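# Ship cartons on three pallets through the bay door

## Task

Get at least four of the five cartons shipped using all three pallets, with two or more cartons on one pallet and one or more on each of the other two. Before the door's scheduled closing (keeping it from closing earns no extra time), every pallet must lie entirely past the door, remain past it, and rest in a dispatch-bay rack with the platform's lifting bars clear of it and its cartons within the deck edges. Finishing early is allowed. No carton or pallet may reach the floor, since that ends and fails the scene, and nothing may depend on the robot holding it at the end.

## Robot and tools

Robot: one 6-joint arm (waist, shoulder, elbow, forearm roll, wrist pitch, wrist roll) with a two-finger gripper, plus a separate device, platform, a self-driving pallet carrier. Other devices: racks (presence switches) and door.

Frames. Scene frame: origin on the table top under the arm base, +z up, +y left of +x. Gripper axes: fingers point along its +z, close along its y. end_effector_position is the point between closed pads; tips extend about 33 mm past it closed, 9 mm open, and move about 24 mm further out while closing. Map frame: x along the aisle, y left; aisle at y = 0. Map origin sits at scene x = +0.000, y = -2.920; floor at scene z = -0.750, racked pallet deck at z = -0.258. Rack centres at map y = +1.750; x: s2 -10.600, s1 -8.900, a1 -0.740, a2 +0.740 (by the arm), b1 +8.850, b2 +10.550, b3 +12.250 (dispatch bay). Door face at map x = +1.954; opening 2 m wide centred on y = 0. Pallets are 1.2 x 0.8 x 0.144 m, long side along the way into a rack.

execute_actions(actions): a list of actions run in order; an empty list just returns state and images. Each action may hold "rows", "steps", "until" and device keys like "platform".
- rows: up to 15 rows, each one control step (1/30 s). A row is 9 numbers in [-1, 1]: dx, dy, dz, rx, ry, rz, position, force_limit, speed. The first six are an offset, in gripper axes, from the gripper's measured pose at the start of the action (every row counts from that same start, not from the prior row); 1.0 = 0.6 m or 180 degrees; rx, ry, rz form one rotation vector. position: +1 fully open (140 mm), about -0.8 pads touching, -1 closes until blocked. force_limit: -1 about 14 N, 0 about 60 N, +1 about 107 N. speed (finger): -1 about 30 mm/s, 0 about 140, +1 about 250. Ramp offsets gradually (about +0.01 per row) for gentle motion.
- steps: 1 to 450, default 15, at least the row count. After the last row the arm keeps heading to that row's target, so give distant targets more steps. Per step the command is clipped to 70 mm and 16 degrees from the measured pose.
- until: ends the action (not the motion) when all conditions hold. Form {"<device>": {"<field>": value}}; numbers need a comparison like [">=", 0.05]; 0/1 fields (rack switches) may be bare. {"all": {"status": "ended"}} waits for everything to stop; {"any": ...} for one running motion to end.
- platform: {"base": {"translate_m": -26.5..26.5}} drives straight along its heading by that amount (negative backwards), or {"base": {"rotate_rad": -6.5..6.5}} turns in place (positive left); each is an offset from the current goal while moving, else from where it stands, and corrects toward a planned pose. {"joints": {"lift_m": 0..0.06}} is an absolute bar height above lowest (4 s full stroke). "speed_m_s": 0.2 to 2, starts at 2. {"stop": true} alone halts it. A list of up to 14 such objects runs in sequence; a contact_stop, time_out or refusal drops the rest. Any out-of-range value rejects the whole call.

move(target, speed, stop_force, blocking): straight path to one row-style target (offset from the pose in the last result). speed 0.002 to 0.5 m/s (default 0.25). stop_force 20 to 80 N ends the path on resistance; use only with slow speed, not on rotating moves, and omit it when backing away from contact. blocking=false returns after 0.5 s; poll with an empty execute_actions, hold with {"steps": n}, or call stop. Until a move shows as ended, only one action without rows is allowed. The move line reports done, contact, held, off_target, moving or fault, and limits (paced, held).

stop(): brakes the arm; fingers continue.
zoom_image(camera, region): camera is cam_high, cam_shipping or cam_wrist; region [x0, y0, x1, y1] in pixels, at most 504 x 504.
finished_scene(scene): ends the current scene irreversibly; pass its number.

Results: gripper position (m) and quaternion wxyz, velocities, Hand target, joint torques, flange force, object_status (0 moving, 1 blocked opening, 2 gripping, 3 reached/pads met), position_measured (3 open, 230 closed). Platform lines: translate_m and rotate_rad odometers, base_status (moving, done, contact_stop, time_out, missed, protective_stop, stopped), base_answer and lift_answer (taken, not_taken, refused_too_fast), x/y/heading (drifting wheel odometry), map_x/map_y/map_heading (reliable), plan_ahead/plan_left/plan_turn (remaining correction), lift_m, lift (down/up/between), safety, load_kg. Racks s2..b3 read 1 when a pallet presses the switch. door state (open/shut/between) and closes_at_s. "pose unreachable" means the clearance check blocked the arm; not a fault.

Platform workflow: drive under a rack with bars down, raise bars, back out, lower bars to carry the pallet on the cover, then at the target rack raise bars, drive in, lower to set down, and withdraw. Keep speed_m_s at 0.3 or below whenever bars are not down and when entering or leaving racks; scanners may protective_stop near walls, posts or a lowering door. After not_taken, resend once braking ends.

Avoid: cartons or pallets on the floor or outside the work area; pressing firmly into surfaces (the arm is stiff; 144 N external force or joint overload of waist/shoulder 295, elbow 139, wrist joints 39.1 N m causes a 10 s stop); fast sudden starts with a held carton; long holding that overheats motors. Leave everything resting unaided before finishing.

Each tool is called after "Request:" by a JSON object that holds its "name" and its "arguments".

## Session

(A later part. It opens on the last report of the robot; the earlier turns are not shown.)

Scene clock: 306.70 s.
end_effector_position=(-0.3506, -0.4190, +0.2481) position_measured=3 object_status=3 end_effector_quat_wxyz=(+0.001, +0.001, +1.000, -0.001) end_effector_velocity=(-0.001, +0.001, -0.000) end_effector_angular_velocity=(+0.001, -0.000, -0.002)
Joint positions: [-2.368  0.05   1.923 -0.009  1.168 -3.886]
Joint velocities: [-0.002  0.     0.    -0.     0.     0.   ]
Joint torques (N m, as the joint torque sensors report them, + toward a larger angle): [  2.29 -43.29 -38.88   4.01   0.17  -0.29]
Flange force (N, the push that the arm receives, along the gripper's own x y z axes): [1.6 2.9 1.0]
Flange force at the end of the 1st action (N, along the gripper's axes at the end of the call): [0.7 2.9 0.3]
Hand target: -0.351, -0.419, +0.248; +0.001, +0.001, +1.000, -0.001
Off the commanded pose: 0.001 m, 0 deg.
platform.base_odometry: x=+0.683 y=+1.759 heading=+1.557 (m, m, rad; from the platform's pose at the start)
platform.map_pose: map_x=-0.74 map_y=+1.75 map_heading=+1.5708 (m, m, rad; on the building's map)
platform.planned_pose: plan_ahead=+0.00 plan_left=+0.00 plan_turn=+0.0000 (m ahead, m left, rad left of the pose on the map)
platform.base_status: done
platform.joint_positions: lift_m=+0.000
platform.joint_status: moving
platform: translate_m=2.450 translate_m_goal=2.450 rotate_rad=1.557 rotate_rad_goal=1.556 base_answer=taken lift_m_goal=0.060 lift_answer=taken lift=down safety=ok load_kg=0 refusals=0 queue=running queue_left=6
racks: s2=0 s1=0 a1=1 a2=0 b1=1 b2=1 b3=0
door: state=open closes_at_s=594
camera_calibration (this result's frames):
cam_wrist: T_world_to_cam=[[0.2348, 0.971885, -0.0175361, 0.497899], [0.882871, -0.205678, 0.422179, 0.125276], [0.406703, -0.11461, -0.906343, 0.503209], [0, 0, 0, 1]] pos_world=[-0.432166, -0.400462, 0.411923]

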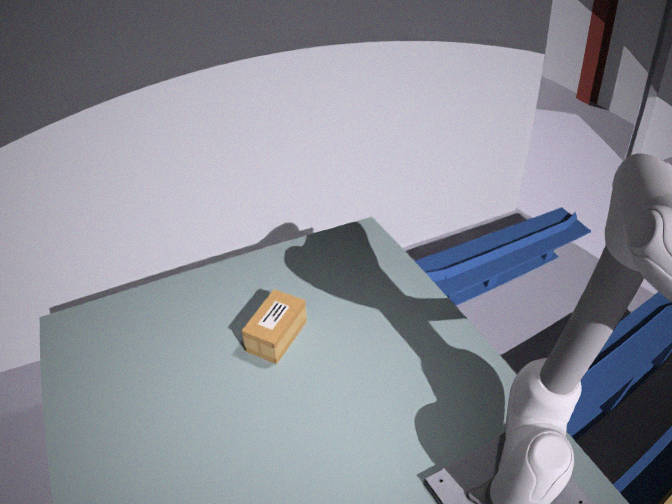

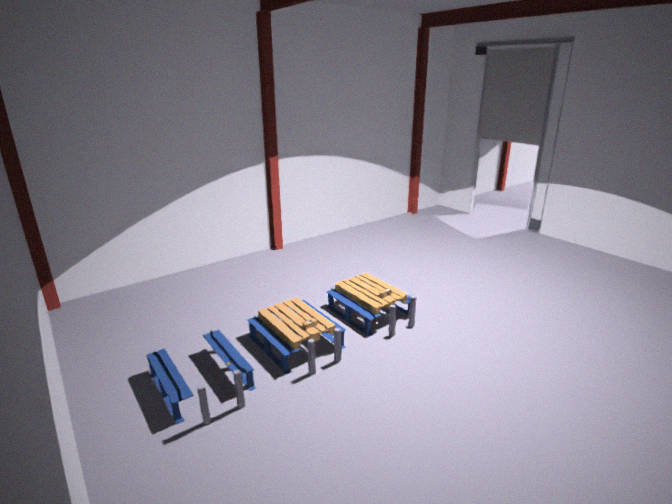

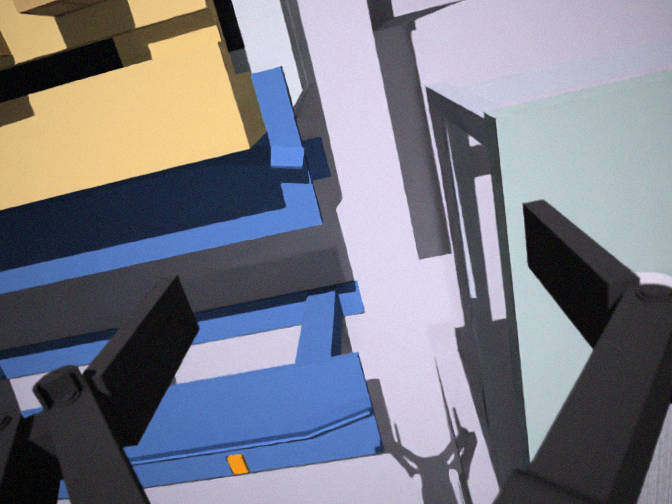

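Request:
{"name": "execute_actions", "arguments": {"actions": []}}

Scene clock: 340.13 s.
end_effector_position=(-0.3506, -0.4190, +0.2481) position_measured=3 object_status=3 end_effector_quat_wxyz=(+0.001, +0.001, +1.000, -0.001) end_effector_velocity=(-0.001, +0.000, -0.000) end_effector_angular_velocity=(+0.000, -0.000, -0.001)
Joint positions: [-2.368  0.05   1.923 -0.009  1.168 -3.886]
Joint velocities: [-0.001  0.    -0.    -0.     0.    -0.   ]
Joint torques (N m, as the joint torque sensors report them, + toward a larger angle): [  1.76 -43.01 -39.6    3.97  -0.08  -0.16]
Flange force (N, the push that the arm receives, along the gripper's own x y z axes): [0.4 3.6 1.4]
Hand target: -0.351, -0.419, +0.248; +0.001, +0.001, +1.000, -0.001
Off the commanded pose: 0.001 m, 0 deg.
platform.base_odometry: x=+13.655 y=+0.512 heading=+1.557 (m, m, rad; from the platform's pose at the start)
platform.map_pose: map_x=+12.25 map_y=+0.67 map_heading=+1.5664 (m, m, rad; on the building's map)
platform.planned_pose: plan_ahead=+1.08 plan_left=+0.00 plan_turn=+0.0044 (m ahead, m left, rad left of the pose on the map)
platform.base_status: moving
platform.joint_positions: lift_m=+0.060
platform.joint_status: done
platform: translate_m=14.363 translate_m_goal=15.440 rotate_rad=1.557 rotate_rad_goal=1.556 base_answer=taken lift_m_goal=0.060 lift_answer=taken lift=up safety=ok load_kg=19 refusals=0 queue=running queue_left=1
racks: s2=0 s1=0 a1=0 a2=0 b1=1 b2=1 b3=0
door: state=open closes_at_s=594
camera_calibration (this result's frames):
cam_wrist: T_world_to_cam=[[0.2348, 0.971885, -0.0175359, 0.497899], [0.882871, -0.205678, 0.422179, 0.125276], [0.406703, -0.11461, -0.906343, 0.503209], [0, 0, 0, 1]] pos_world=[-0.432166, -0.400462, 0.411923]

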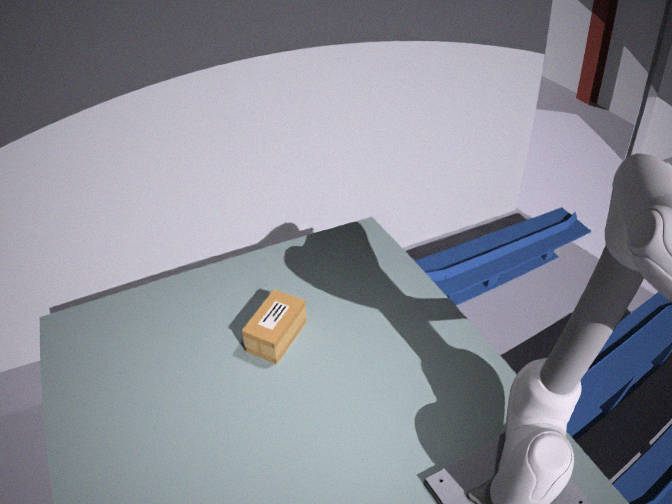

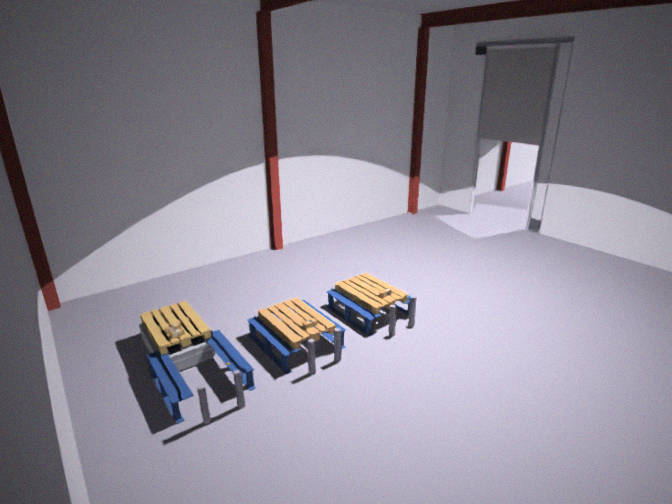

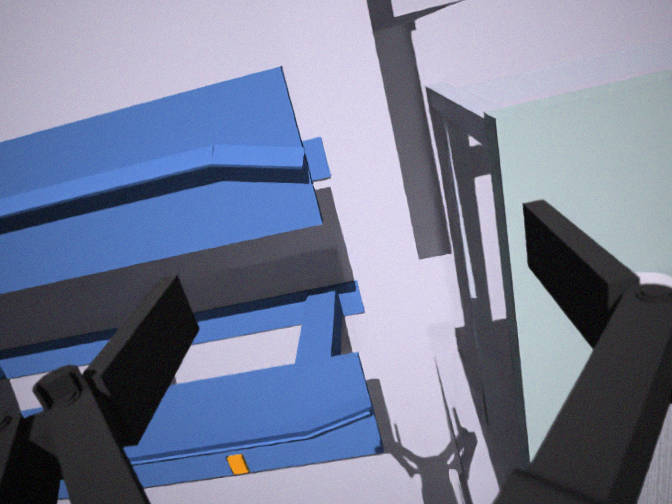

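Request:
{"name": "execute_actions", "arguments": {"actions": [{"steps":240,"until":{"racks":{"b3":1}}}]}}

Request:
{"name": "execute_actions", "arguments": {"actions": [{"steps":150,"until":{"all":{"status":"ended"}}}]}}

Request:
{"name": "zoom_image", "arguments": {"camera": "cam_shipping", "region": [130,260,430,430]}}

Scene clock: 345.87 s.
end_effector_position=(-0.3506, -0.4190, +0.2481) position_measured=3 object_status=3 end_effector_quat_wxyz=(+0.001, +0.001, +1.000, -0.001) end_effector_velocity=(-0.000, -0.000, +0.000) end_effector_angular_velocity=(-0.001, +0.002, +0.000)
Joint positions: [-2.368  0.05   1.923 -0.009  1.168 -3.886]
Joint velocities: [ 0.001 -0.001  0.    -0.001 -0.001  0.001]
Joint torques (N m, as the joint torque sensors report them, + toward a larger angle): [  2.78 -42.86 -38.54   4.04  -0.07  -0.22]
Flange force (N, the push that the arm receives, along the gripper's own x y z axes): [1.8 3.7 -0.4]
Hand target: -0.351, -0.419, +0.248; +0.001, +0.001, +1.000, -0.001
Off the commanded pose: 0.001 m, 0 deg.
platform.base_odometry: x=+13.668 y=+1.608 heading=+1.562 (m, m, rad; from the platform's pose at the start)
platform.map_pose: map_x=+12.25 map_y=+1.75 map_heading=+1.5708 (m, m, rad; on the building's map)
platform.planned_pose: plan_ahead=+0.00 plan_left=+0.00 plan_turn=+0.0000 (m ahead, m left, rad left of the pose on the map)
platform.base_status: done
platform.joint_positions: lift_m=+0.042
platform.joint_status: moving
platform: translate_m=15.450 translate_m_goal=15.450 rotate_rad=1.562 rotate_rad_goal=1.561 base_answer=taken lift_m_goal=0.000 lift_answer=taken lift=between safety=ok load_kg=-15 refusals=0 queue=running queue_left=0
racks: s2=0 s1=0 a1=0 a2=0 b1=1 b2=1 b3=1
door: state=open closes_at_s=594
camera_calibration (this result's frames):
cam_wrist: T_world_to_cam=[[0.2348, 0.971885, -0.0175362, 0.497899], [0.882871, -0.205677, 0.422179, 0.125276], [0.406703, -0.11461, -0.906343, 0.503209], [0, 0, 0, 1]] pos_world=[-0.432166, -0.400462, 0.411923]

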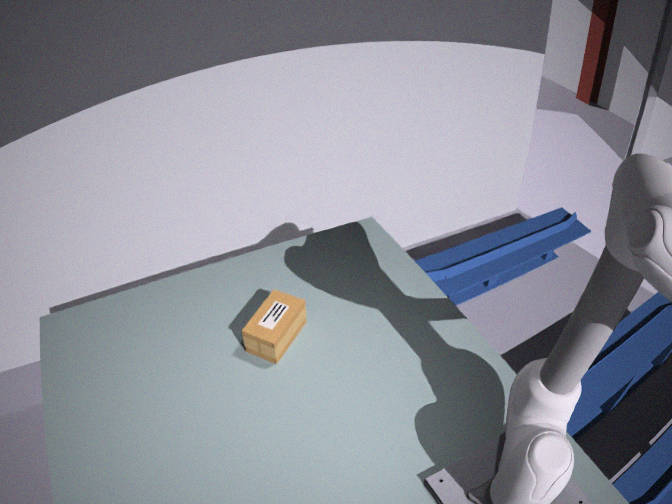

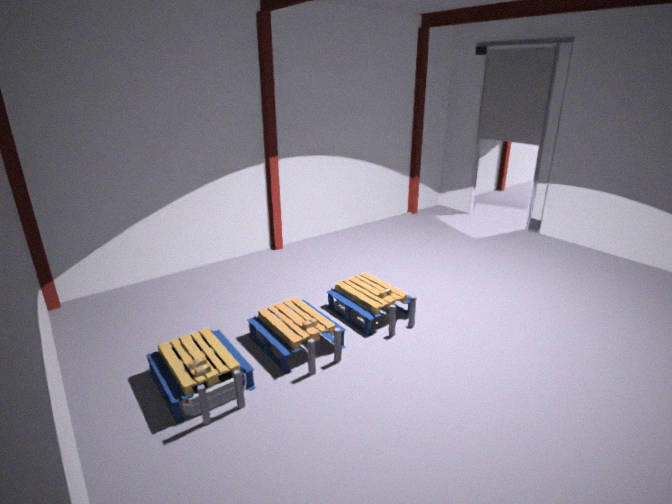

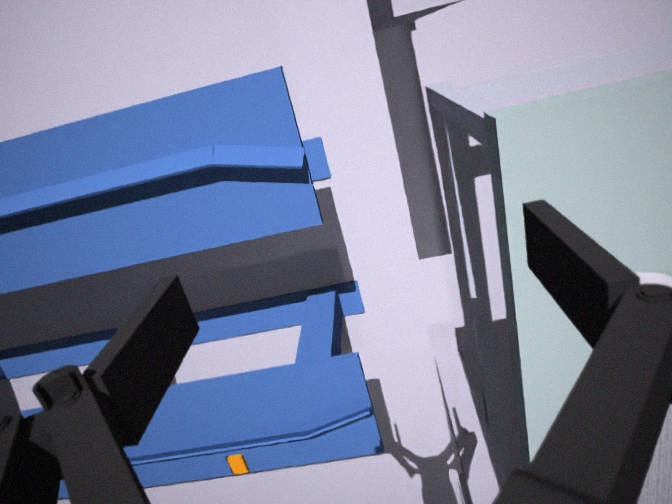

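Scene clock: 348.67 s.
end_effector_position=(-0.3506, -0.4190, +0.2481) position_measured=3 object_status=3 end_effector_quat_wxyz=(+0.001, +0.001, +1.000, -0.001) end_effector_velocity=(+0.000, -0.000, -0.000) end_effector_angular_velocity=(+0.000, -0.001, -0.000)
Joint positions: [-2.368  0.05   1.923 -0.009  1.168 -3.886]
Joint velocities: [0.    0.    0.    0.001 0.001 0.001]
Joint torques (N m, as the joint torque sensors report them, + toward a larger angle): [  2.05 -43.83 -38.77   3.97   0.17  -0.16]
Flange force (N, the push that the arm receives, along the gripper's own x y z axes): [1.6 1.9 1.1]
Hand target: -0.351, -0.419, +0.248; +0.001, +0.001, +1.000, -0.001
Off the commanded pose: 0.001 m, 0 deg.
platform.base_odometry: x=+13.668 y=+1.608 heading=+1.562 (m, m, rad; from the platform's pose at the start)
platform.map_pose: map_x=+12.25 map_y=+1.75 map_heading=+1.5708 (m, m, rad; on the building's map)
platform.planned_pose: plan_ahead=+0.00 plan_left=+0.00 plan_turn=+0.0000 (m ahead, m left, rad left of the pose on the map)
platform.base_status: done
platform.joint_positions: lift_m=+0.000
platform.joint_status: done
platform: translate_m=15.450 translate_m_goal=15.450 rotate_rad=1.562 rotate_rad_goal=1.561 base_answer=taken lift_m_goal=0.000 lift_answer=taken lift=down safety=ok load_kg=-48 refusals=0 queue=done queue_left=0
racks: s2=0 s1=0 a1=0 a2=0 b1=1 b2=1 b3=1
door: state=open closes_at_s=594
camera_calibration (this result's frames):
cam_wrist: T_world_to_cam=[[0.2348, 0.971885, -0.017536, 0.497899], [0.882871, -0.205677, 0.422179, 0.125276], [0.406703, -0.11461, -0.906343, 0.503209], [0, 0, 0, 1]] pos_world=[-0.432166, -0.400462, 0.411923]

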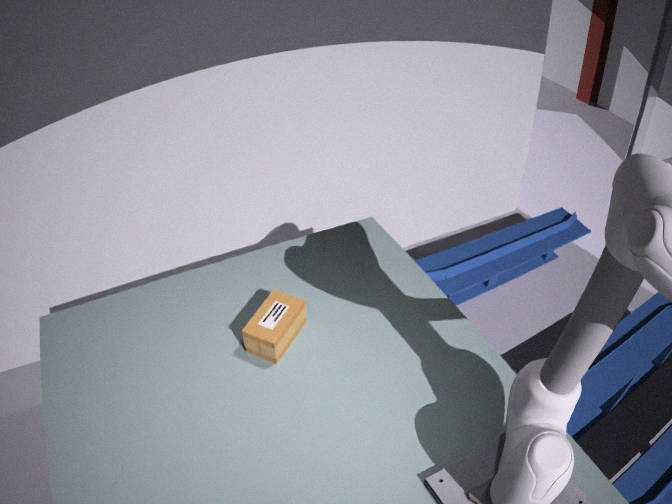

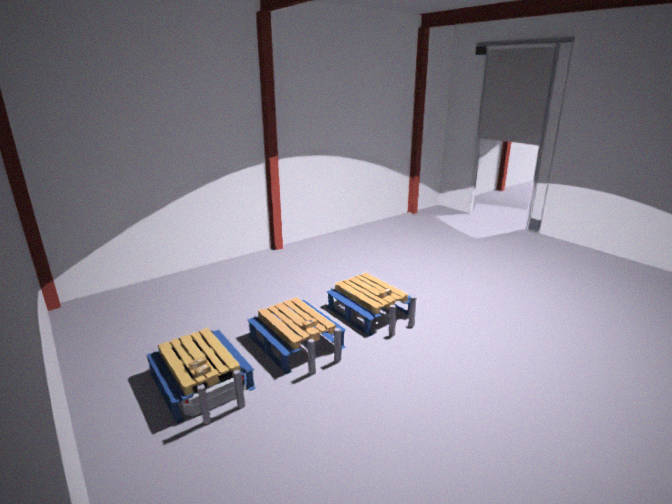

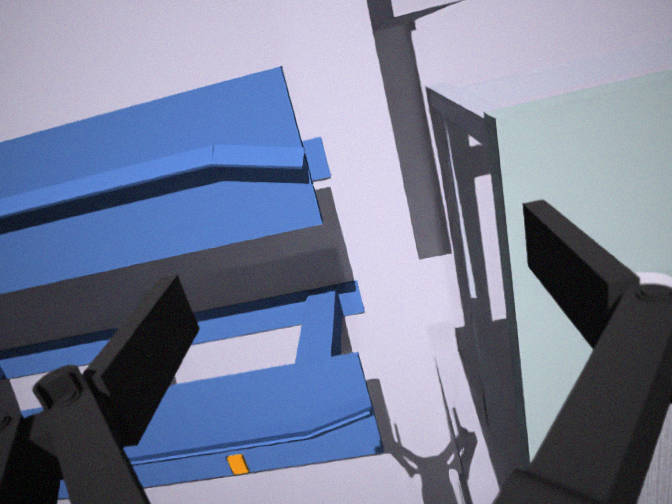

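Region (130, 260, 430, 430) of cam_shipping's 672x504 image, scaled by 1.680, with more detail than that image has; it fills the top 286 rows of this view, and the rest is white.

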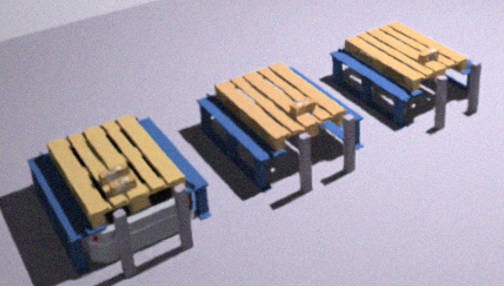

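Request:
{"name": "finished_scene", "arguments": {"scene": 1}}

The scene is finished: the task was done.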